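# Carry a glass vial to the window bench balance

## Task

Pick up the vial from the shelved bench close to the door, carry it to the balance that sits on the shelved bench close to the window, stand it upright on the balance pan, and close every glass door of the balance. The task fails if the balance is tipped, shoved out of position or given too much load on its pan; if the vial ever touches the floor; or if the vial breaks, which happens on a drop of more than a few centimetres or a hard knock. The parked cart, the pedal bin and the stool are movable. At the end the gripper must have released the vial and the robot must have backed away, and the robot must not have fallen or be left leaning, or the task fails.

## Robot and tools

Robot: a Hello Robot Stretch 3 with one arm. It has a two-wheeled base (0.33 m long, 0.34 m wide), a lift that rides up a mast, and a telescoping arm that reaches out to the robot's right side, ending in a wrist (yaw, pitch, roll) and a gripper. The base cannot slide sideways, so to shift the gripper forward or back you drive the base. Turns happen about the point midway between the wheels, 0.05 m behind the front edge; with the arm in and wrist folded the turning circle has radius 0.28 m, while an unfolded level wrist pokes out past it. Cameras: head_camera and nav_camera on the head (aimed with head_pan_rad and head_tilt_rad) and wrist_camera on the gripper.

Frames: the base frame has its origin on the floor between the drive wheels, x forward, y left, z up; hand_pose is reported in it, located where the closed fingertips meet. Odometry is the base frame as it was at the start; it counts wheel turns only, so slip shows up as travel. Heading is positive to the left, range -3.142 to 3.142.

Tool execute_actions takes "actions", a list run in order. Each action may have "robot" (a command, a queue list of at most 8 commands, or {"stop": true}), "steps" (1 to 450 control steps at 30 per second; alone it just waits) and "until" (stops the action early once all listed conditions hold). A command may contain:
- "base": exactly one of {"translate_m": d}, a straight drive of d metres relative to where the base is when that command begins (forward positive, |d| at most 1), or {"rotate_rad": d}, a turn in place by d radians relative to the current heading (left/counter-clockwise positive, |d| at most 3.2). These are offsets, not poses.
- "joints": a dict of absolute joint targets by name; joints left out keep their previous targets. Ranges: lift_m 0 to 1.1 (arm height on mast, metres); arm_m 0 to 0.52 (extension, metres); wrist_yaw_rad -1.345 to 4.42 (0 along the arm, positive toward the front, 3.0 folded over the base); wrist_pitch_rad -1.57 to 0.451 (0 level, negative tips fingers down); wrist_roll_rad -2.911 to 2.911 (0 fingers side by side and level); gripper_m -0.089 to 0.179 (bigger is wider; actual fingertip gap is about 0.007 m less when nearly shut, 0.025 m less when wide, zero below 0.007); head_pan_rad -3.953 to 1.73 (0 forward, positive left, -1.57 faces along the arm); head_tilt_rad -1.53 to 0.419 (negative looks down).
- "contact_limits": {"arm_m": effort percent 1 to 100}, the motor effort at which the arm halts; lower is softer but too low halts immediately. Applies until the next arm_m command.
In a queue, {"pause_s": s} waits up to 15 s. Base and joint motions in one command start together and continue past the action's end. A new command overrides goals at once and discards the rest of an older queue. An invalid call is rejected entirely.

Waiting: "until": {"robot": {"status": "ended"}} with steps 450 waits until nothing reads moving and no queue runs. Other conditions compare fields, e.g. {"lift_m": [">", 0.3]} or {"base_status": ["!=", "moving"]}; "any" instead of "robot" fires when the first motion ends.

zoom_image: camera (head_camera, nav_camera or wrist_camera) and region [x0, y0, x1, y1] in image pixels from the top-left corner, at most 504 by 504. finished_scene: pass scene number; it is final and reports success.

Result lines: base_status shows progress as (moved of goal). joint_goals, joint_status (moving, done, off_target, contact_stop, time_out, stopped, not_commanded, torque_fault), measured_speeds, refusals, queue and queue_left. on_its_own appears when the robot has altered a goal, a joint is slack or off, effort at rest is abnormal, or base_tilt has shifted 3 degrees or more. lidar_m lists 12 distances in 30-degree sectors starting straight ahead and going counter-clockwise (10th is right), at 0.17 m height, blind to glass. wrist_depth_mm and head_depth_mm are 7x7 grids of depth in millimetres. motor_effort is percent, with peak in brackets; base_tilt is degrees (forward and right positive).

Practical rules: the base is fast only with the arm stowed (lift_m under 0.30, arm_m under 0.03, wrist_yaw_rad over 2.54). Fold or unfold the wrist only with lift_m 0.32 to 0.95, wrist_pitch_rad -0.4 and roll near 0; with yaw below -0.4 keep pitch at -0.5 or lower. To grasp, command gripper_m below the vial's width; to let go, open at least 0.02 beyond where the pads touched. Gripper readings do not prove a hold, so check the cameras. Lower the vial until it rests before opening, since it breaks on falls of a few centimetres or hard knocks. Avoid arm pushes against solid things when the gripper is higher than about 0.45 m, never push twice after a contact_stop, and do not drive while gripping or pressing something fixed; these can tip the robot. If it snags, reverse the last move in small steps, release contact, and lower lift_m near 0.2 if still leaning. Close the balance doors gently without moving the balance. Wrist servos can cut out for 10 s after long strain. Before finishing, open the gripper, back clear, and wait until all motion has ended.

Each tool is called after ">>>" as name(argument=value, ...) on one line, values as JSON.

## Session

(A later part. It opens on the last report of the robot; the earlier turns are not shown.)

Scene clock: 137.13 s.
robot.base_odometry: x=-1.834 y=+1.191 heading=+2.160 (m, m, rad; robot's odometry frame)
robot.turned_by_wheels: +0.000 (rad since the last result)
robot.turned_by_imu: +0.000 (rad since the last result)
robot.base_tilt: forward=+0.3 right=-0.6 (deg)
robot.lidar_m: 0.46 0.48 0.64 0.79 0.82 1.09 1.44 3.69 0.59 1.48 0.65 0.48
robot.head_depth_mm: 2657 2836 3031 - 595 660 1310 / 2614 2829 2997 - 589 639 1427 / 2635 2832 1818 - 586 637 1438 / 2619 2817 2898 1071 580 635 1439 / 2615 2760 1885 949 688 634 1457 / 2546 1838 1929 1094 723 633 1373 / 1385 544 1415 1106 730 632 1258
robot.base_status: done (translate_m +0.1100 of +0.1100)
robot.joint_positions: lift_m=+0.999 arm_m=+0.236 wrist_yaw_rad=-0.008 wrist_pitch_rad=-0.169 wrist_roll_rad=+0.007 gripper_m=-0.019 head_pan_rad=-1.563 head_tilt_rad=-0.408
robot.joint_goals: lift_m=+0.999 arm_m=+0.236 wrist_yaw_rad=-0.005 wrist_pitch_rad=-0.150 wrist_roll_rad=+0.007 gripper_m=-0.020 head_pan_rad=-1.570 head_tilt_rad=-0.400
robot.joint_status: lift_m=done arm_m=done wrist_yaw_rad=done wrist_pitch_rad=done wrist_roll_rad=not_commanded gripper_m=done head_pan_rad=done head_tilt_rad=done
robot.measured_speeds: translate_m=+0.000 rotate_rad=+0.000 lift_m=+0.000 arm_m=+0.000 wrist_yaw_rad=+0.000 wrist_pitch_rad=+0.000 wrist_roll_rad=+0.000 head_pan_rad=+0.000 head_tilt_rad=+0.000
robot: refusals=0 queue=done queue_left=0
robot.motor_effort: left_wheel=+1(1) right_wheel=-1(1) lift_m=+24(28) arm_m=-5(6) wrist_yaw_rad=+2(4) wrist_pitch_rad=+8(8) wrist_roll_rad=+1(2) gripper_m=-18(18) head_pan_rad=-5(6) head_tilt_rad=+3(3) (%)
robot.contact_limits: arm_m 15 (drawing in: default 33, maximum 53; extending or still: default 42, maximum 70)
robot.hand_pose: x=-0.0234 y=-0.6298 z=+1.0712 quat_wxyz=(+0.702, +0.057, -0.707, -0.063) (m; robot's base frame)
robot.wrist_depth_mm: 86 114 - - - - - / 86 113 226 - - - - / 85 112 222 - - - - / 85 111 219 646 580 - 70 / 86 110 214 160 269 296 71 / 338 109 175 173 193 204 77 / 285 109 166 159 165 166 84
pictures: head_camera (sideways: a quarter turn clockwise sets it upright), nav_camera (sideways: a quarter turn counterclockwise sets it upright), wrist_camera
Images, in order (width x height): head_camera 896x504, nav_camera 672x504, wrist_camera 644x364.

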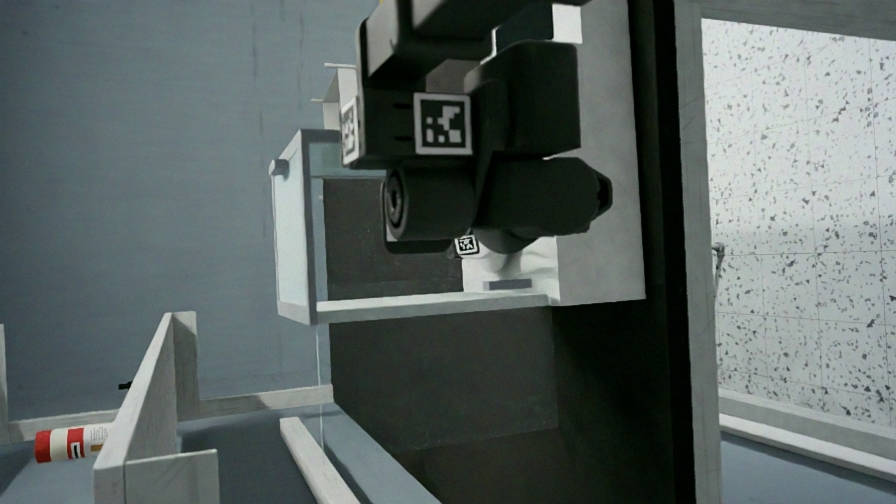

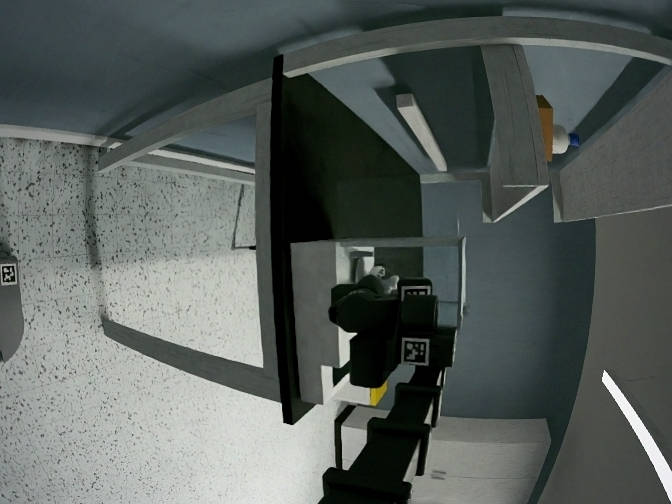

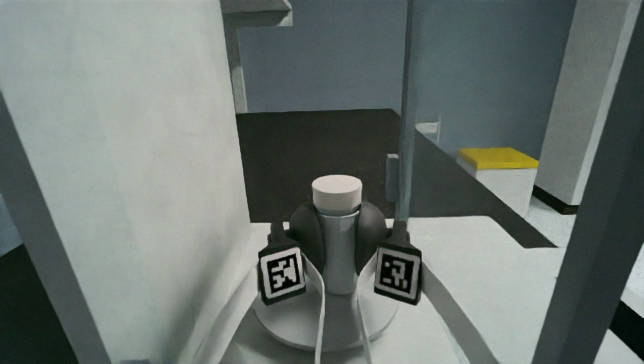

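>>> execute_actions(actions=[{"robot":{"joints":{"gripper_m":0.056}},"steps":90,"until":{"robot":{"status":"ended"}}},{"steps":10}])

Scene clock: 139.93 s.
robot.base_odometry: x=-1.834 y=+1.191 heading=+2.160 (m, m, rad; robot's odometry frame)
robot.turned_by_wheels: +0.000 (rad since the last result)
robot.turned_by_imu: +0.000 (rad since the last result)
robot.base_tilt: forward=+0.3 right=-0.7 (deg)
robot.lidar_m: 0.46 0.48 0.64 0.79 0.81 1.10 1.44 3.72 0.59 1.49 0.65 0.48
robot.head_depth_mm: 2645 2816 3013 - 597 661 1313 / 2641 2823 2937 - 591 638 1423 / 2606 2817 1829 - 587 636 1437 / 2599 2843 2907 1113 582 636 1442 / 2617 2770 1892 946 687 633 1442 / 2549 1841 1945 1094 726 632 1377 / 1385 544 1419 1104 731 632 1260
robot.base_status: done (translate_m +0.1100 of +0.1100)
robot.joint_positions: lift_m=+0.999 arm_m=+0.236 wrist_yaw_rad=-0.008 wrist_pitch_rad=-0.169 wrist_roll_rad=+0.007 gripper_m=+0.056 head_pan_rad=-1.563 head_tilt_rad=-0.408
robot.joint_goals: lift_m=+0.999 arm_m=+0.236 wrist_yaw_rad=-0.005 wrist_pitch_rad=-0.150 wrist_roll_rad=+0.007 gripper_m=+0.056 head_pan_rad=-1.570 head_tilt_rad=-0.400
robot.joint_status: lift_m=done arm_m=done wrist_yaw_rad=done wrist_pitch_rad=done wrist_roll_rad=not_commanded gripper_m=done head_pan_rad=done head_tilt_rad=done
robot.measured_speeds: translate_m=+0.000 rotate_rad=+0.000 lift_m=+0.000 arm_m=+0.000 wrist_yaw_rad=+0.000 wrist_pitch_rad=+0.000 wrist_roll_rad=+0.000 head_pan_rad=+0.000 head_tilt_rad=+0.000
robot: refusals=0 queue=done queue_left=0
robot.motor_effort: left_wheel=+1(1) right_wheel=-1(1) lift_m=+24(25) arm_m=-5(6) wrist_yaw_rad=+2(2) wrist_pitch_rad=+8(8) wrist_roll_rad=+2(1) gripper_m=+1(96) head_pan_rad=-6(4) head_tilt_rad=+3(3) (%)
robot.contact_limits: arm_m 15 (drawing in: default 33, maximum 53; extending or still: default 42, maximum 70)
robot.hand_pose: x=-0.0234 y=-0.6298 z=+1.0712 quat_wxyz=(+0.702, +0.057, -0.707, -0.063) (m; robot's base frame)
robot.wrist_depth_mm: 86 115 - - - - - / 86 113 227 - - - - / 85 112 222 - - - - / 85 111 220 649 583 - 70 / 86 110 189 162 283 297 71 / 338 109 168 172 190 204 77 / 286 108 168 160 169 162 83
pictures: head_camera (sideways: a quarter turn clockwise sets it upright), nav_camera (sideways: a quarter turn counterclockwise sets it upright), wrist_camera
Images, in order (width x height): head_camera 896x504, nav_camera 672x504, wrist_camera 644x364.

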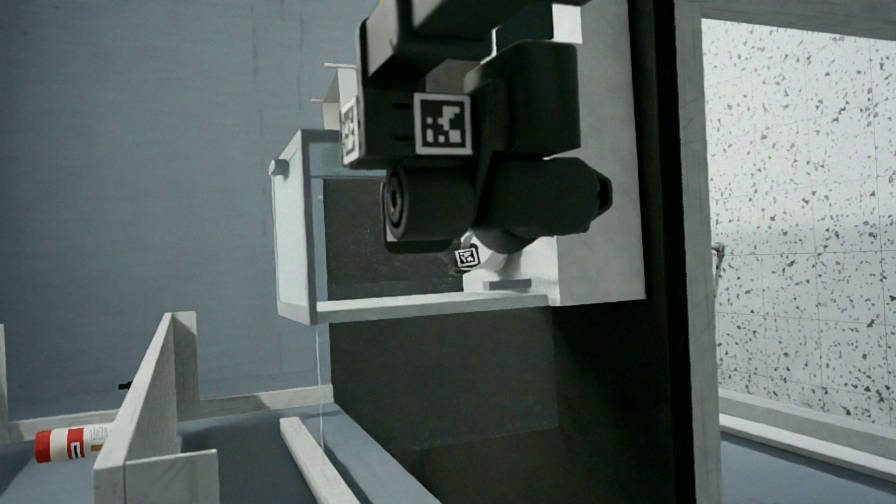

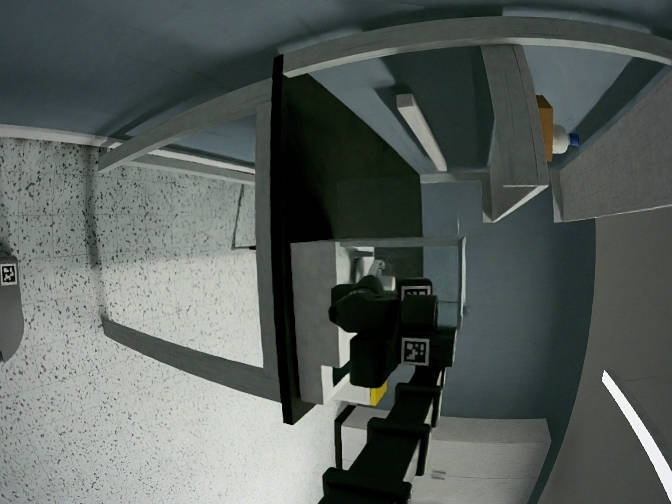

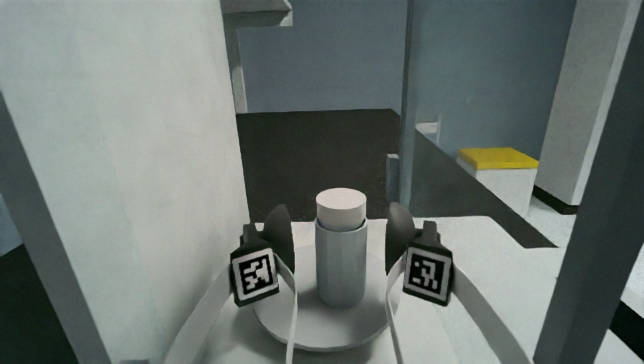

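>>> execute_actions(actions=[{"robot":{"joints":{"wrist_yaw_rad":-0.028}},"steps":30,"until":{"robot":{"status":"ended"}}},{"robot":{"joints":{"arm_m":0.07},"contact_limits":{"arm_m":15}},"steps":150,"until":{"robot":{"status":"ended"}}},{"robot":{"joints":{"lift_m":0.985,"gripper_m":0.045},"base":{"translate_m":0.068}},"steps":150,"until":{"robot":{"status":"ended"}}}])

Scene clock: 146.43 s.
robot.base_odometry: x=-1.872 y=+1.248 heading=+2.160 (m, m, rad; robot's odometry frame)
robot.turned_by_wheels: +0.000 (rad since the last result)
robot.turned_by_imu: +0.000 (rad since the last result)
robot.base_tilt: forward=+0.4 right=-0.5 (deg)
robot.lidar_m: 0.40 0.41 0.55 0.79 0.82 1.09 1.51 3.70 0.62 1.20 0.58 0.41
robot.head_depth_mm: 2632 2825 3009 1023 - - - / 2632 2844 1596 728 - - - / 2635 2788 1822 1050 - - - / 2606 2813 1839 935 714 1122 1441 / 2626 2731 2913 1076 720 632 1439 / 1689 456 1713 1097 725 632 1361 / 522 455 1193 1097 729 630 1138
robot.base_status: done (translate_m +0.0680 of +0.0680)
robot.joint_positions: lift_m=+0.985 arm_m=+0.070 wrist_yaw_rad=-0.027 wrist_pitch_rad=-0.169 wrist_roll_rad=+0.007 gripper_m=+0.045 head_pan_rad=-1.563 head_tilt_rad=-0.408
robot.joint_goals: lift_m=+0.985 arm_m=+0.070 wrist_yaw_rad=-0.028 wrist_pitch_rad=-0.150 wrist_roll_rad=+0.007 gripper_m=+0.045 head_pan_rad=-1.570 head_tilt_rad=-0.400
robot.joint_status: lift_m=done arm_m=done wrist_yaw_rad=done wrist_pitch_rad=done wrist_roll_rad=not_commanded gripper_m=done head_pan_rad=done head_tilt_rad=done
robot.measured_speeds: translate_m=+0.000 rotate_rad=+0.000 lift_m=+0.000 arm_m=+0.000 wrist_yaw_rad=+0.000 wrist_pitch_rad=+0.000 wrist_roll_rad=+0.000 head_pan_rad=+0.000 head_tilt_rad=+0.000
robot: refusals=0 queue=done queue_left=0
robot.motor_effort: left_wheel=+2(7) right_wheel=+0(5) lift_m=+24(23) arm_m=-5(5) wrist_yaw_rad=+0(3) wrist_pitch_rad=+8(8) wrist_roll_rad=+1(1) gripper_m=+1(55) head_pan_rad=-5(4) head_tilt_rad=+3(3) (%)
robot.contact_limits: arm_m 15 (drawing in: default 33, maximum 53; extending or still: default 42, maximum 70)
robot.hand_pose: x=-0.0281 y=-0.4637 z=+1.0572 quat_wxyz=(+0.702, +0.050, -0.707, -0.070) (m; robot's base frame)
robot.wrist_depth_mm: 496 740 - - - - - / 483 676 - - - - - / 484 711 - - 814 - - / 481 621 633 346 316 310 - / 448 450 446 260 257 253 269 / 348 344 340 270 270 267 272 / 281 278 276 272 271 272 271
pictures: head_camera (sideways: a quarter turn clockwise sets it upright), nav_camera (sideways: a quarter turn counterclockwise sets it upright), wrist_camera
Images, in order (width x height): head_camera 896x504, nav_camera 672x504, wrist_camera 644x364.

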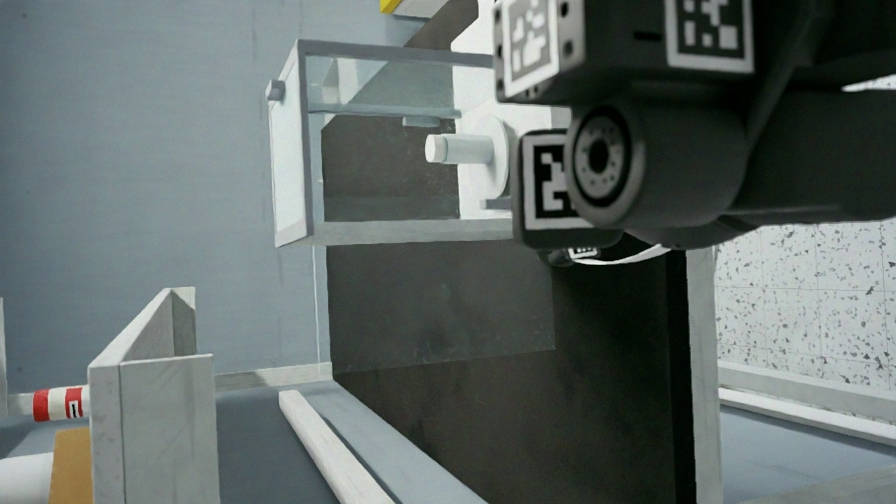

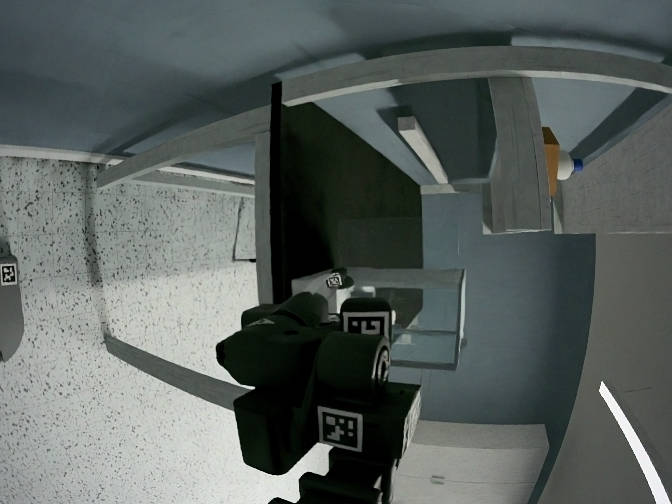

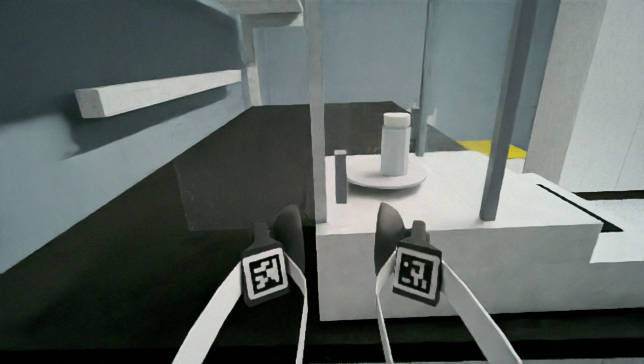

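>>> execute_actions(actions=[{"robot":{"joints":{"lift_m":0.997,"head_pan_rad":-1.4}},"steps":30,"until":{"robot":{"status":"ended"}}},{"robot":{"joints":{"arm_m":0.125},"contact_limits":{"arm_m":10}},"steps":150,"until":{"robot":{"status":"ended"}}}])

>>> zoom_image(camera="wrist_camera", region=[220, 150, 480, 330])

Scene clock: 152.33 s.
robot.base_odometry: x=-1.872 y=+1.248 heading=+2.160 (m, m, rad; robot's odometry frame)
robot.turned_by_wheels: +0.000 (rad since the last result)
robot.turned_by_imu: +0.000 (rad since the last result)
robot.base_tilt: forward=+0.3 right=-0.6 (deg)
robot.lidar_m: 0.39 0.41 0.55 0.79 0.81 1.09 1.51 3.71 0.62 1.20 0.58 0.41
robot.head_depth_mm: 2533 2704 1741 1116 - - 1420 / 2539 2786 1767 1116 - - 1422 / 2600 2761 2938 1058 709 632 1426 / 2449 1054 2004 1061 711 646 1441 / 543 468 1497 1077 720 1388 1347 / 500 474 1032 1036 722 696 783 / 755 482 835 839 728 695 807
robot.base_status: done (translate_m +0.0680 of +0.0680)
robot.joint_positions: lift_m=+0.997 arm_m=+0.125 wrist_yaw_rad=-0.027 wrist_pitch_rad=-0.169 wrist_roll_rad=+0.007 gripper_m=+0.045 head_pan_rad=-1.407 head_tilt_rad=-0.408
robot.joint_goals: lift_m=+0.997 arm_m=+0.125 wrist_yaw_rad=-0.028 wrist_pitch_rad=-0.150 wrist_roll_rad=+0.007 gripper_m=+0.045 head_pan_rad=-1.400 head_tilt_rad=-0.400
robot.joint_status: lift_m=done arm_m=done wrist_yaw_rad=done wrist_pitch_rad=done wrist_roll_rad=not_commanded gripper_m=done head_pan_rad=done head_tilt_rad=done
robot.measured_speeds: translate_m=+0.000 rotate_rad=+0.000 lift_m=+0.000 arm_m=+0.000 wrist_yaw_rad=+0.000 wrist_pitch_rad=+0.000 wrist_roll_rad=+0.000 head_pan_rad=+0.000 head_tilt_rad=+0.000
robot: refusals=0 queue=done queue_left=0
robot.motor_effort: left_wheel=+1(1) right_wheel=-1(0) lift_m=+46(51) arm_m=+4(3) wrist_yaw_rad=-1(1) wrist_pitch_rad=+8(8) wrist_roll_rad=+1(2) gripper_m=+0(1) head_pan_rad=+5(27) head_tilt_rad=+3(3) (%)
robot.contact_limits: arm_m 10 (drawing in: default 33, maximum 53; extending or still: default 42, maximum 70)
robot.hand_pose: x=-0.0281 y=-0.5181 z=+1.0684 quat_wxyz=(+0.702, +0.050, -0.707, -0.070) (m; robot's base frame)
robot.wrist_depth_mm: 496 729 - - - - - / 478 676 - - - - - / 461 709 - 980 - - - / 488 623 665 379 316 338 - / 455 474 469 250 266 244 285 / 367 362 359 216 205 207 207 / 294 293 288 221 216 217 219
pictures: head_camera (sideways: a quarter turn clockwise sets it upright), nav_camera (sideways: a quarter turn counterclockwise sets it upright), wrist_camera
Images, in order (width x height): head_camera 896x504, nav_camera 672x504, wrist_camera 644x364.

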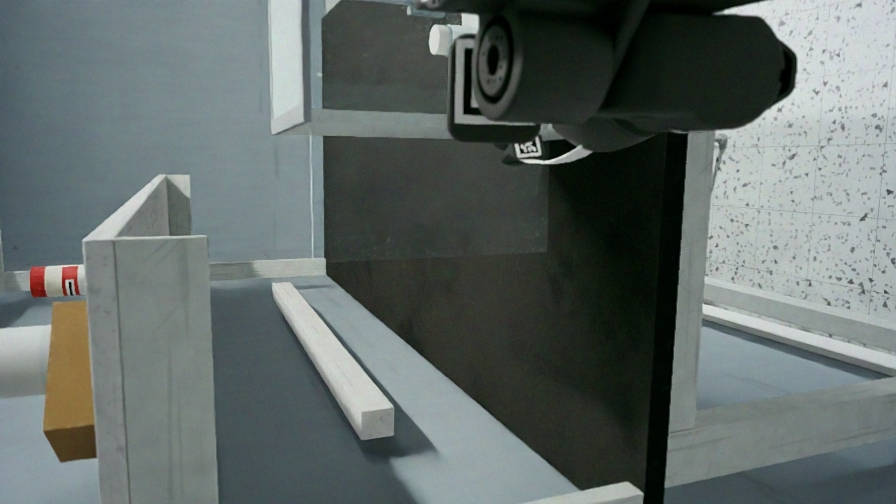

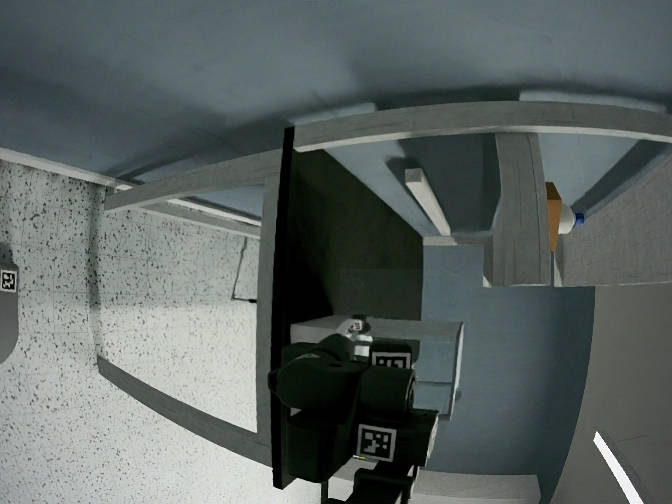

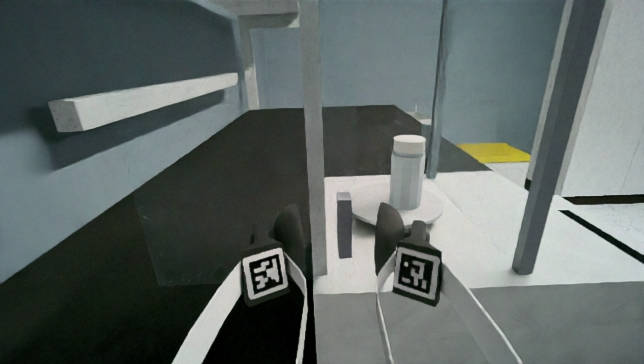

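Region (220, 150, 480, 330) of wrist_camera's 644x364 image, scaled by 1.938; it fills the top 349 rows of this view, and the rest is white.

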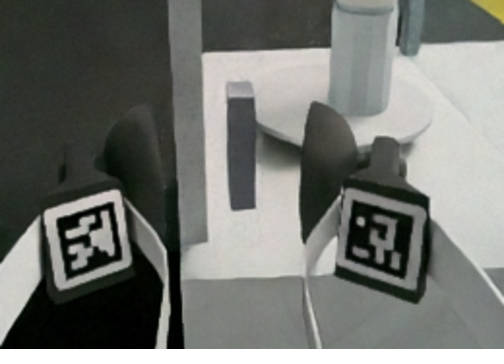

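>>> execute_actions(actions=[{"robot":{"joints":{"arm_m":0.134,"head_pan_rad":-1.6},"contact_limits":{"arm_m":8}},"steps":60,"until":{"robot":{"status":"ended"}}},{"robot":{"base":{"translate_m":-0.045}},"steps":100,"until":{"robot":{"status":"ended"}}}])

Scene clock: 157.77 s.
robot.base_odometry: x=-1.847 y=+1.211 heading=+2.160 (m, m, rad; robot's odometry frame)
robot.turned_by_wheels: +0.000 (rad since the last result)
robot.turned_by_imu: +0.000 (rad since the last result)
robot.base_tilt: forward=+0.3 right=-0.7 (deg)
robot.lidar_m: 0.44 0.45 0.61 0.79 0.82 1.09 1.46 3.69 0.60 1.39 0.64 0.46
robot.head_depth_mm: 2640 2873 3046 2992 - 1608 1311 / 2633 2864 2953 - - - 1423 / 2630 2824 1803 1222 - - 1441 / 2630 2818 2937 1234 - 1129 1442 / 2593 2813 1928 1007 686 633 1452 / 2595 1836 1961 1092 724 627 1405 / 1095 455 1560 1104 732 623 1275
robot.base_status: done (translate_m -0.0450 of -0.0450)
robot.joint_positions: lift_m=+0.997 arm_m=+0.134 wrist_yaw_rad=-0.025 wrist_pitch_rad=-0.170 wrist_roll_rad=+0.007 gripper_m=+0.045 head_pan_rad=-1.593 head_tilt_rad=-0.408
robot.joint_goals: lift_m=+0.997 arm_m=+0.134 wrist_yaw_rad=-0.028 wrist_pitch_rad=-0.150 wrist_roll_rad=+0.007 gripper_m=+0.045 head_pan_rad=-1.600 head_tilt_rad=-0.400
robot.joint_status: lift_m=done arm_m=done wrist_yaw_rad=done wrist_pitch_rad=done wrist_roll_rad=not_commanded gripper_m=done head_pan_rad=done head_tilt_rad=done
robot.measured_speeds: translate_m=+0.000 rotate_rad=+0.000 lift_m=+0.000 arm_m=+0.000 wrist_yaw_rad=+0.000 wrist_pitch_rad=+0.000 wrist_roll_rad=+0.000 head_pan_rad=+0.000 head_tilt_rad=+0.000
robot: refusals=0 queue=done queue_left=0
robot.motor_effort: left_wheel=+1(3) right_wheel=-1(8) lift_m=+46(46) arm_m=+4(7) wrist_yaw_rad=-2(4) wrist_pitch_rad=+8(8) wrist_roll_rad=+1(1) gripper_m=+0(1) head_pan_rad=-5(29) head_tilt_rad=+3(3) (%)
robot.contact_limits: arm_m 8 (drawing in: default 33, maximum 53; extending or still: default 42, maximum 70)
robot.hand_pose: x=-0.0278 y=-0.5270 z=+1.0681 quat_wxyz=(+0.702, +0.051, -0.707, -0.070) (m; robot's base frame)
robot.wrist_depth_mm: 544 810 225 - - - - / 530 750 219 - - - - / 491 795 268 - - - - / 532 674 561 344 367 - - / 475 468 439 252 272 243 - / 365 361 358 202 196 200 229 / 294 293 269 204 206 208 212
pictures: head_camera (sideways: a quarter turn clockwise sets it upright), nav_camera (sideways: a quarter turn counterclockwise sets it upright), wrist_camera
Images, in order (width x height): head_camera 896x504, nav_camera 672x504, wrist_camera 644x364.

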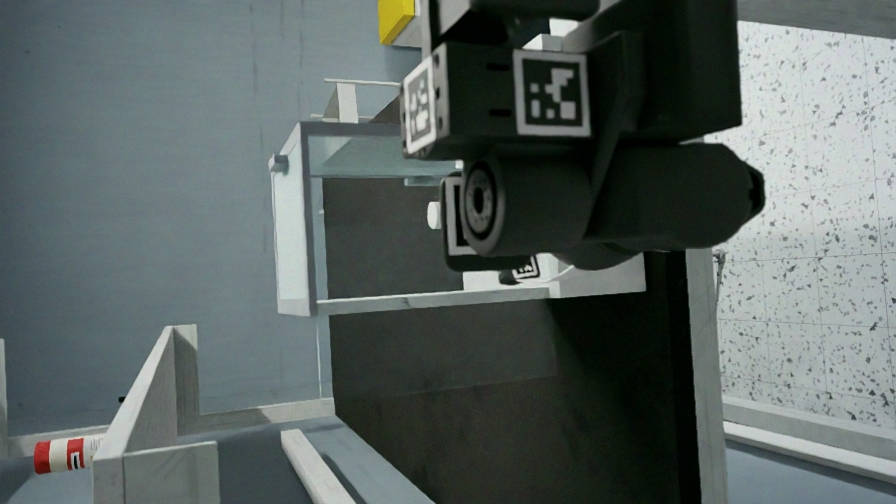

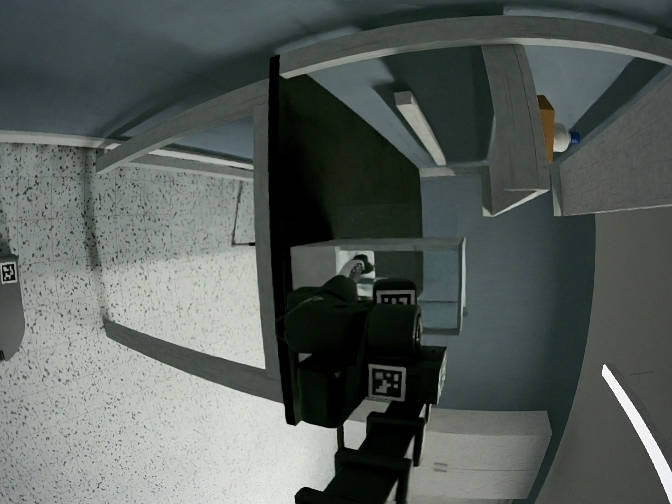

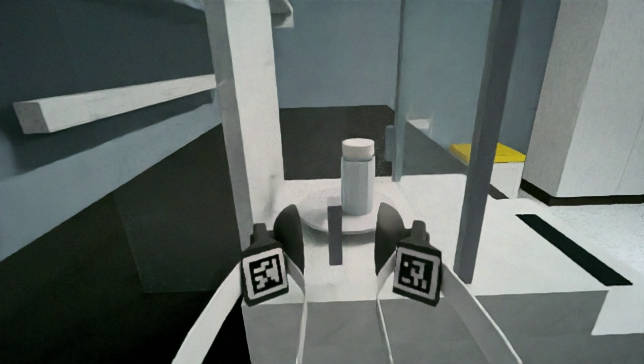

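>>> execute_actions(actions=[{"robot":{"joints":{"arm_m":0.129},"contact_limits":{"arm_m":10}},"steps":30,"until":{"robot":{"status":"ended"}}},{"robot":{"base":{"translate_m":-0.07}},"steps":100,"until":{"robot":{"status":"ended"}}}])

Scene clock: 162.27 s.
robot.base_odometry: x=-1.808 y=+1.152 heading=+2.160 (m, m, rad; robot's odometry frame)
robot.turned_by_wheels: +0.000 (rad since the last result)
robot.turned_by_imu: +0.000 (rad since the last result)
robot.base_tilt: forward=+0.3 right=-0.7 (deg)
robot.lidar_m: 0.51 0.52 0.70 0.79 0.81 1.09 1.40 4.30 0.57 1.62 0.67 0.53
robot.head_depth_mm: 2689 2866 3077 2864 - - 739 / 2637 2857 3043 - - - 1389 / 2656 2808 2933 1223 - - 1430 / 2624 2828 1668 1145 - 1125 1439 / 2629 2783 1892 1075 579 633 1441 / 2601 2675 1733 906 691 629 1458 / 1748 1648 1722 1108 730 624 1371
robot.base_status: done (translate_m -0.0700 of -0.0700)
robot.joint_positions: lift_m=+0.997 arm_m=+0.129 wrist_yaw_rad=-0.022 wrist_pitch_rad=-0.170 wrist_roll_rad=+0.007 gripper_m=+0.045 head_pan_rad=-1.593 head_tilt_rad=-0.408
robot.joint_goals: lift_m=+0.997 arm_m=+0.129 wrist_yaw_rad=-0.028 wrist_pitch_rad=-0.150 wrist_roll_rad=+0.007 gripper_m=+0.045 head_pan_rad=-1.600 head_tilt_rad=-0.400
robot.joint_status: lift_m=done arm_m=done wrist_yaw_rad=done wrist_pitch_rad=done wrist_roll_rad=not_commanded gripper_m=done head_pan_rad=done head_tilt_rad=done
robot.measured_speeds: translate_m=+0.000 rotate_rad=+0.000 lift_m=+0.000 arm_m=+0.000 wrist_yaw_rad=+0.000 wrist_pitch_rad=+0.000 wrist_roll_rad=+0.000 head_pan_rad=+0.000 head_tilt_rad=+0.000
robot: refusals=0 queue=done queue_left=0
robot.motor_effort: left_wheel=+2(3) right_wheel=-3(11) lift_m=+46(46) arm_m=-6(6) wrist_yaw_rad=-4(4) wrist_pitch_rad=+8(8) wrist_roll_rad=+1(2) gripper_m=-1(2) head_pan_rad=-5(5) head_tilt_rad=+3(3) (%)
robot.contact_limits: arm_m 10 (drawing in: default 33, maximum 53; extending or still: default 42, maximum 70)
robot.hand_pose: x=-0.0270 y=-0.5227 z=+1.0681 quat_wxyz=(+0.702, +0.052, -0.707, -0.068) (m; robot's base frame)
robot.wrist_depth_mm: 576 195 - - - - - / 603 192 - - - - - / 584 206 881 984 - - - / 595 221 298 326 624 - - / 482 238 261 252 288 347 - / 363 328 210 205 205 244 - / 296 275 212 213 214 220 225
pictures: head_camera (sideways: a quarter turn clockwise sets it upright), nav_camera (sideways: a quarter turn counterclockwise sets it upright), wrist_camera
Images, in order (width x height): head_camera 896x504, nav_camera 672x504, wrist_camera 644x364.

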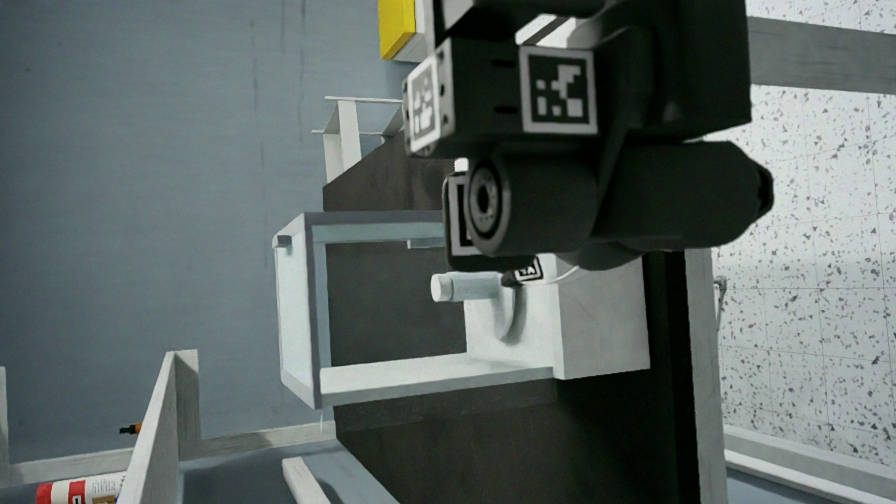

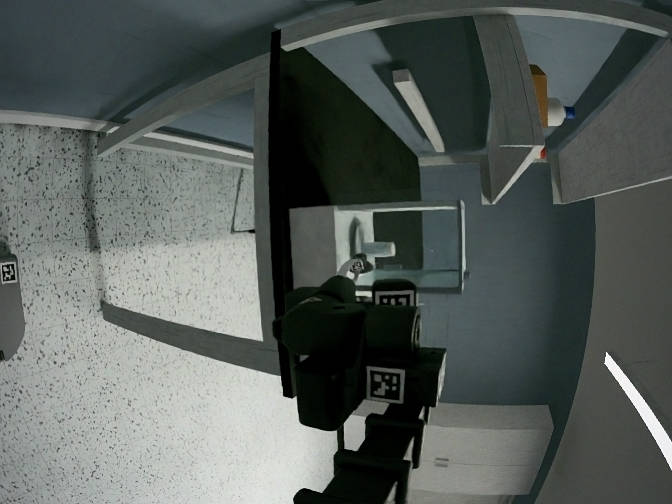

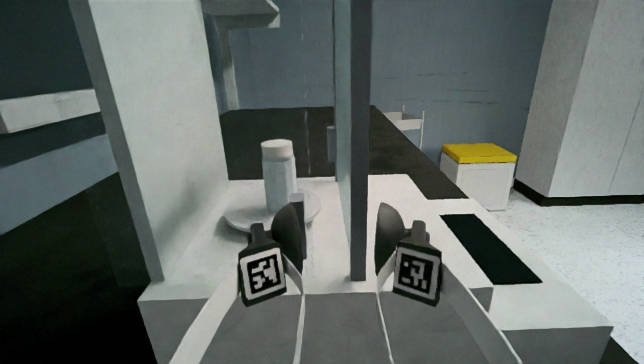

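>>> execute_actions(actions=[{"robot":{"base":{"translate_m":-0.024}},"steps":100,"until":{"robot":{"status":"ended"}}}])

>>> zoom_image(camera="wrist_camera", region=[40, 80, 400, 320])

Scene clock: 166.17 s.
robot.base_odometry: x=-1.794 y=+1.132 heading=+2.160 (m, m, rad; robot's odometry frame)
robot.turned_by_wheels: +0.000 (rad since the last result)
robot.turned_by_imu: +0.000 (rad since the last result)
robot.base_tilt: forward=+0.3 right=-0.7 (deg)
robot.lidar_m: 0.53 0.55 0.74 0.79 0.81 1.09 1.37 4.27 0.57 0.60 0.69 0.56
robot.head_depth_mm: 2701 2875 3040 2874 - - 1342 / 2682 2842 3011 - - - 759 / 2641 2833 2974 1228 - - 1433 / 2606 2832 1828 1141 - 1133 1441 / 2607 2818 1898 1068 582 631 1444 / 2621 2689 654 670 598 629 1452 / 1832 1722 1774 1110 729 624 1374
robot.base_status: done (translate_m -0.0240 of -0.0240)
robot.joint_positions: lift_m=+0.997 arm_m=+0.129 wrist_yaw_rad=-0.022 wrist_pitch_rad=-0.170 wrist_roll_rad=+0.007 gripper_m=+0.045 head_pan_rad=-1.593 head_tilt_rad=-0.408
robot.joint_goals: lift_m=+0.997 arm_m=+0.129 wrist_yaw_rad=-0.028 wrist_pitch_rad=-0.150 wrist_roll_rad=+0.007 gripper_m=+0.045 head_pan_rad=-1.600 head_tilt_rad=-0.400
robot.joint_status: lift_m=done arm_m=done wrist_yaw_rad=done wrist_pitch_rad=done wrist_roll_rad=not_commanded gripper_m=done head_pan_rad=done head_tilt_rad=done
robot.measured_speeds: translate_m=+0.000 rotate_rad=+0.000 lift_m=+0.000 arm_m=+0.000 wrist_yaw_rad=+0.000 wrist_pitch_rad=+0.000 wrist_roll_rad=+0.000 head_pan_rad=+0.000 head_tilt_rad=+0.000
robot: refusals=0 queue=done queue_left=0
robot.motor_effort: left_wheel=+2(4) right_wheel=-3(8) lift_m=+46(46) arm_m=-6(5) wrist_yaw_rad=-4(4) wrist_pitch_rad=+8(8) wrist_roll_rad=+1(1) gripper_m=-1(1) head_pan_rad=-4(6) head_tilt_rad=+3(4) (%)
robot.contact_limits: arm_m 10 (drawing in: default 33, maximum 53; extending or still: default 42, maximum 70)
robot.hand_pose: x=-0.0270 y=-0.5227 z=+1.0681 quat_wxyz=(+0.702, +0.052, -0.707, -0.068) (m; robot's base frame)
robot.wrist_depth_mm: 172 236 - - - - - / 180 234 - - - - - / 539 232 - 958 - - - / 593 229 322 370 626 - - / 481 242 261 252 327 - - / 365 212 210 205 206 256 - / 294 215 214 216 217 222 -
pictures: head_camera (sideways: a quarter turn clockwise sets it upright), nav_camera (sideways: a quarter turn counterclockwise sets it upright), wrist_camera
Images, in order (width x height): head_camera 896x504, nav_camera 672x504, wrist_camera 644x364.

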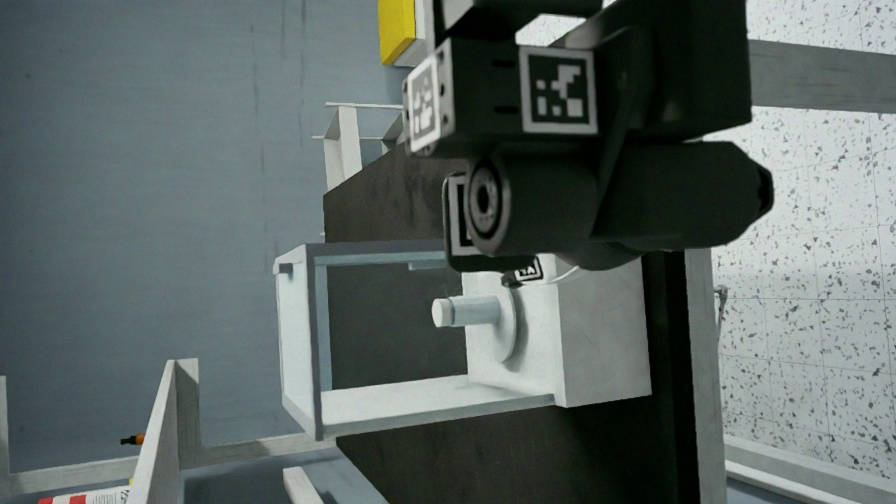

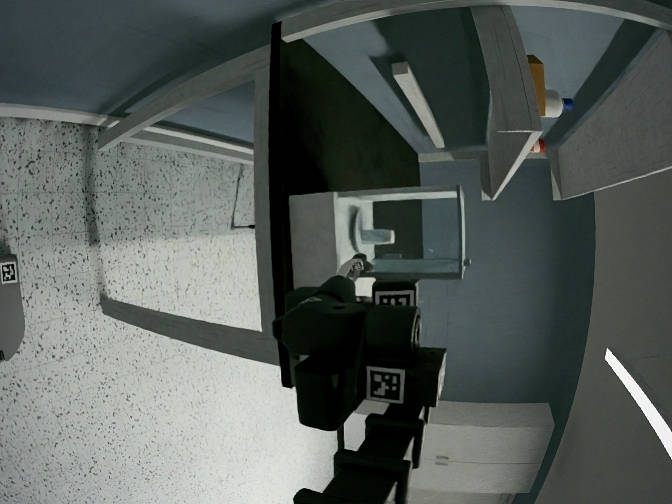

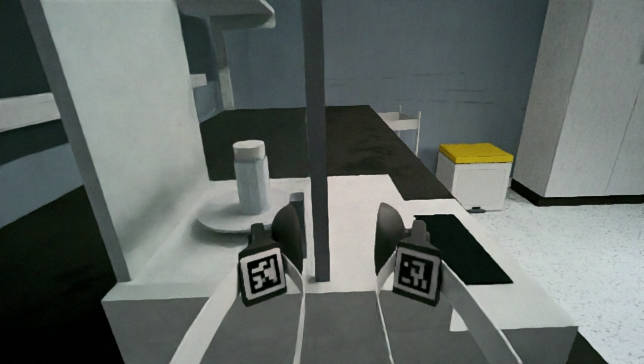

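Region (40, 80, 400, 320) of wrist_camera's 644x364 image, scaled by 1.400.

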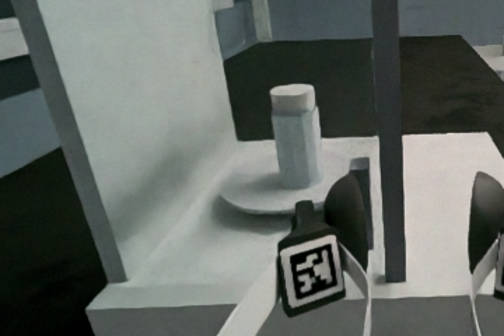

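>>> execute_actions(actions=[{"robot":{"base":{"translate_m":-0.006}},"steps":100,"until":{"robot":{"status":"ended"}}}])

>>> zoom_image(camera="wrist_camera", region=[200, 100, 400, 300])

Scene clock: 169.17 s.
robot.base_odometry: x=-1.791 y=+1.127 heading=+2.160 (m, m, rad; robot's odometry frame)
robot.turned_by_wheels: +0.000 (rad since the last result)
robot.turned_by_imu: +0.000 (rad since the last result)
robot.base_tilt: forward=+0.3 right=-0.6 (deg)
robot.lidar_m: 0.54 0.56 0.75 0.79 0.81 1.09 1.36 3.95 0.57 0.57 0.69 0.57
robot.head_depth_mm: 2674 2887 3097 2857 - - 1375 / 2664 2847 3050 - - - 737 / 2632 2840 2990 1223 - - 1434 / 2609 2792 1832 1073 - 1124 1443 / 2631 2772 1899 1076 582 632 1445 / 2578 2676 668 639 584 628 1445 / 1927 1780 1743 1114 731 627 1371
robot.base_status: done (translate_m -0.0060 of -0.0060)
robot.joint_positions: lift_m=+0.997 arm_m=+0.129 wrist_yaw_rad=-0.022 wrist_pitch_rad=-0.170 wrist_roll_rad=+0.007 gripper_m=+0.045 head_pan_rad=-1.593 head_tilt_rad=-0.408
robot.joint_goals: lift_m=+0.997 arm_m=+0.129 wrist_yaw_rad=-0.028 wrist_pitch_rad=-0.150 wrist_roll_rad=+0.007 gripper_m=+0.045 head_pan_rad=-1.600 head_tilt_rad=-0.400
robot.joint_status: lift_m=done arm_m=done wrist_yaw_rad=done wrist_pitch_rad=done wrist_roll_rad=not_commanded gripper_m=done head_pan_rad=done head_tilt_rad=done
robot.measured_speeds: translate_m=+0.000 rotate_rad=+0.000 lift_m=+0.000 arm_m=+0.000 wrist_yaw_rad=+0.000 wrist_pitch_rad=+0.000 wrist_roll_rad=+0.000 head_pan_rad=+0.000 head_tilt_rad=+0.000
robot: refusals=0 queue=done queue_left=0
robot.motor_effort: left_wheel=+3(5) right_wheel=-4(9) lift_m=+46(46) arm_m=-6(6) wrist_yaw_rad=-4(4) wrist_pitch_rad=+8(8) wrist_roll_rad=+2(2) gripper_m=-1(0) head_pan_rad=-4(4) head_tilt_rad=+4(3) (%)
robot.contact_limits: arm_m 10 (drawing in: default 33, maximum 53; extending or still: default 42, maximum 70)
robot.hand_pose: x=-0.0270 y=-0.5227 z=+1.0681 quat_wxyz=(+0.702, +0.052, -0.707, -0.068) (m; robot's base frame)
robot.wrist_depth_mm: 179 247 - - - - - / 178 245 - - - - - / 509 240 - - - - - / 596 239 323 374 628 - - / 477 237 261 251 327 - - / 365 212 211 205 207 259 - / 293 212 214 216 218 222 -
pictures: head_camera (sideways: a quarter turn clockwise sets it upright), nav_camera (sideways: a quarter turn counterclockwise sets it upright), wrist_camera
Images, in order (width x height): head_camera 896x504, nav_camera 672x504, wrist_camera 644x364.

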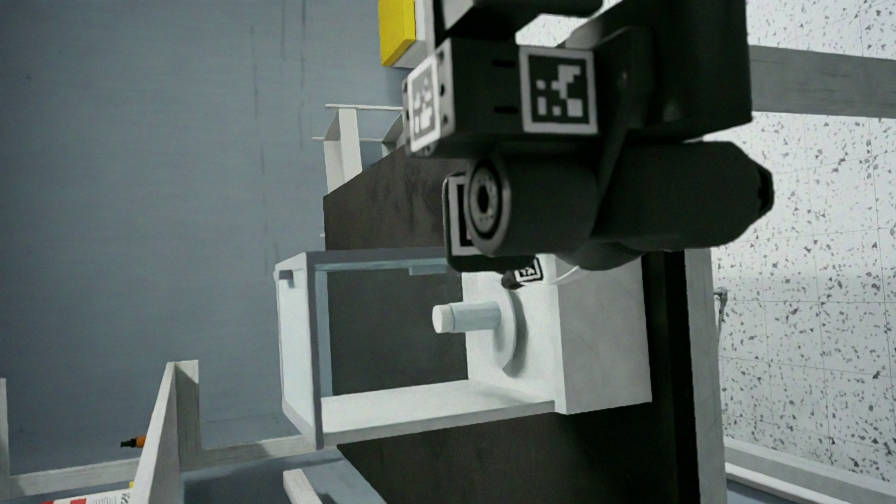

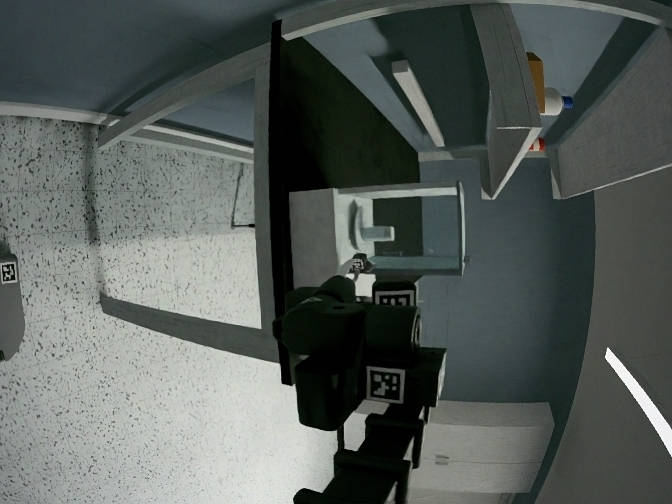

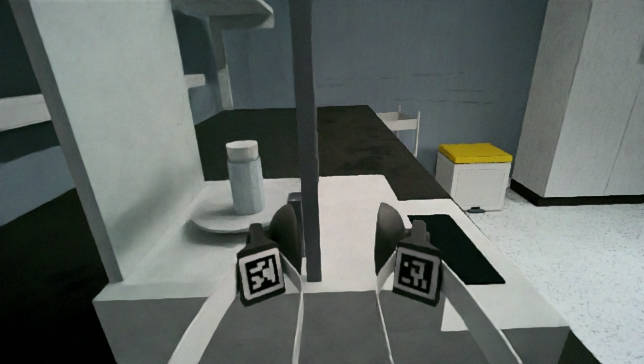

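Region (200, 100, 400, 300) of wrist_camera's 644x364 image, scaled by 2.520.

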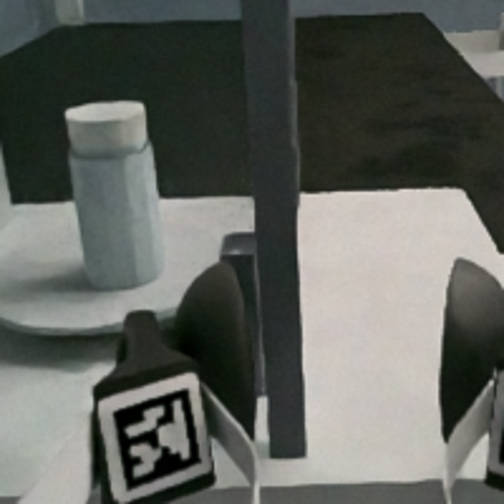

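>>> execute_actions(actions=[{"robot":{"joints":{"gripper_m":0.055}},"steps":30,"until":{"robot":{"status":"ended"}}},{"robot":{"joints":{"arm_m":0.0,"head_pan_rad":-1.45}},"steps":100,"until":{"robot":{"status":"ended"}}}])

>>> zoom_image(camera="head_camera", region=[250, 100, 600, 400])

Scene clock: 173.80 s.
robot.base_odometry: x=-1.791 y=+1.127 heading=+2.160 (m, m, rad; robot's odometry frame)
robot.turned_by_wheels: +0.000 (rad since the last result)
robot.turned_by_imu: +0.000 (rad since the last result)
robot.base_tilt: forward=+0.2 right=-0.7 (deg)
robot.lidar_m: 0.54 0.56 0.75 0.79 0.81 1.09 1.36 3.94 0.57 0.57 0.69 0.56
robot.head_depth_mm: 2582 2718 2891 1113 611 - - / 2580 2778 2900 1035 579 - - / 2599 2764 1631 734 570 635 1398 / 2623 2817 2927 747 586 643 1438 / 2576 1918 1497 713 612 652 1456 / 1668 1653 1654 1095 724 1464 1376 / 1311 1170 1230 1104 732 1157 1222
robot.base_status: done (translate_m -0.0060 of -0.0060)
robot.joint_positions: lift_m=+0.997 arm_m=+0.001 wrist_yaw_rad=-0.027 wrist_pitch_rad=-0.170 wrist_roll_rad=+0.007 gripper_m=+0.055 head_pan_rad=-1.457 head_tilt_rad=-0.408
robot.joint_goals: lift_m=+0.997 arm_m=+0.000 wrist_yaw_rad=-0.028 wrist_pitch_rad=-0.150 wrist_roll_rad=+0.007 gripper_m=+0.055 head_pan_rad=-1.450 head_tilt_rad=-0.400
robot.joint_status: lift_m=done arm_m=done wrist_yaw_rad=done wrist_pitch_rad=done wrist_roll_rad=not_commanded gripper_m=done head_pan_rad=done head_tilt_rad=done
robot.measured_speeds: translate_m=+0.000 rotate_rad=+0.000 lift_m=+0.000 arm_m=+0.000 wrist_yaw_rad=+0.000 wrist_pitch_rad=+0.000 wrist_roll_rad=+0.000 head_pan_rad=+0.000 head_tilt_rad=+0.000
robot: refusals=0 queue=done queue_left=0
robot.motor_effort: left_wheel=+2(2) right_wheel=-2(4) lift_m=+46(46) arm_m=-5(5) wrist_yaw_rad=-1(4) wrist_pitch_rad=+8(8) wrist_roll_rad=+1(1) gripper_m=+1(53) head_pan_rad=+5(24) head_tilt_rad=+3(3) (%)
robot.hand_pose: x=-0.0281 y=-0.3943 z=+1.0681 quat_wxyz=(+0.702, +0.051, -0.707, -0.070) (m; robot's base frame)
robot.wrist_depth_mm: 666 794 - - - - - / 647 794 - - - - - / 635 896 424 - - - - / 631 686 364 354 464 - - / 483 473 328 334 347 - - / 367 362 343 348 341 358 - / 459 756 - - 406 - -
pictures: head_camera (sideways: a quarter turn clockwise sets it upright), nav_camera (sideways: a quarter turn counterclockwise sets it upright), wrist_camera
Images, in order (width x height): head_camera 896x504, nav_camera 672x504, wrist_camera 644x364.

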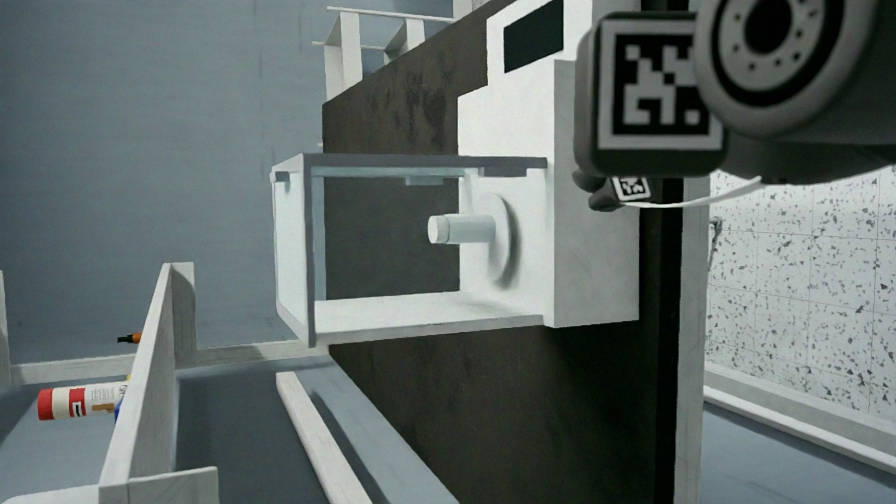

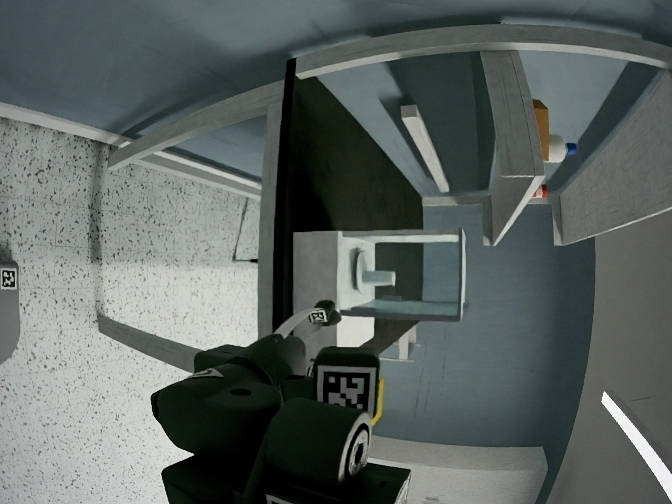

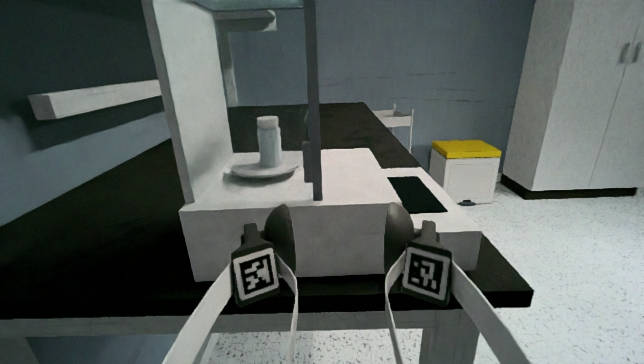

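Region (250, 100, 600, 400) of head_camera's 896x504 image, scaled by 1.440, with more detail than that image has; it fills the top 432 rows of this view, and the rest is white.

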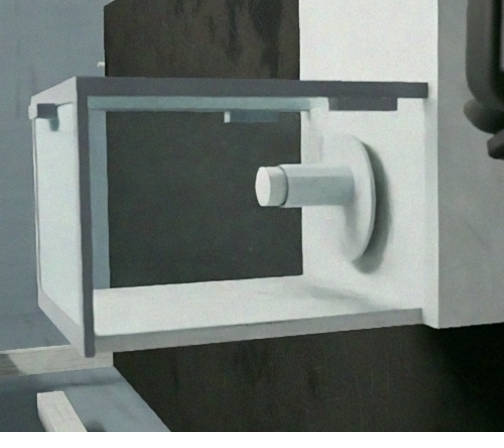

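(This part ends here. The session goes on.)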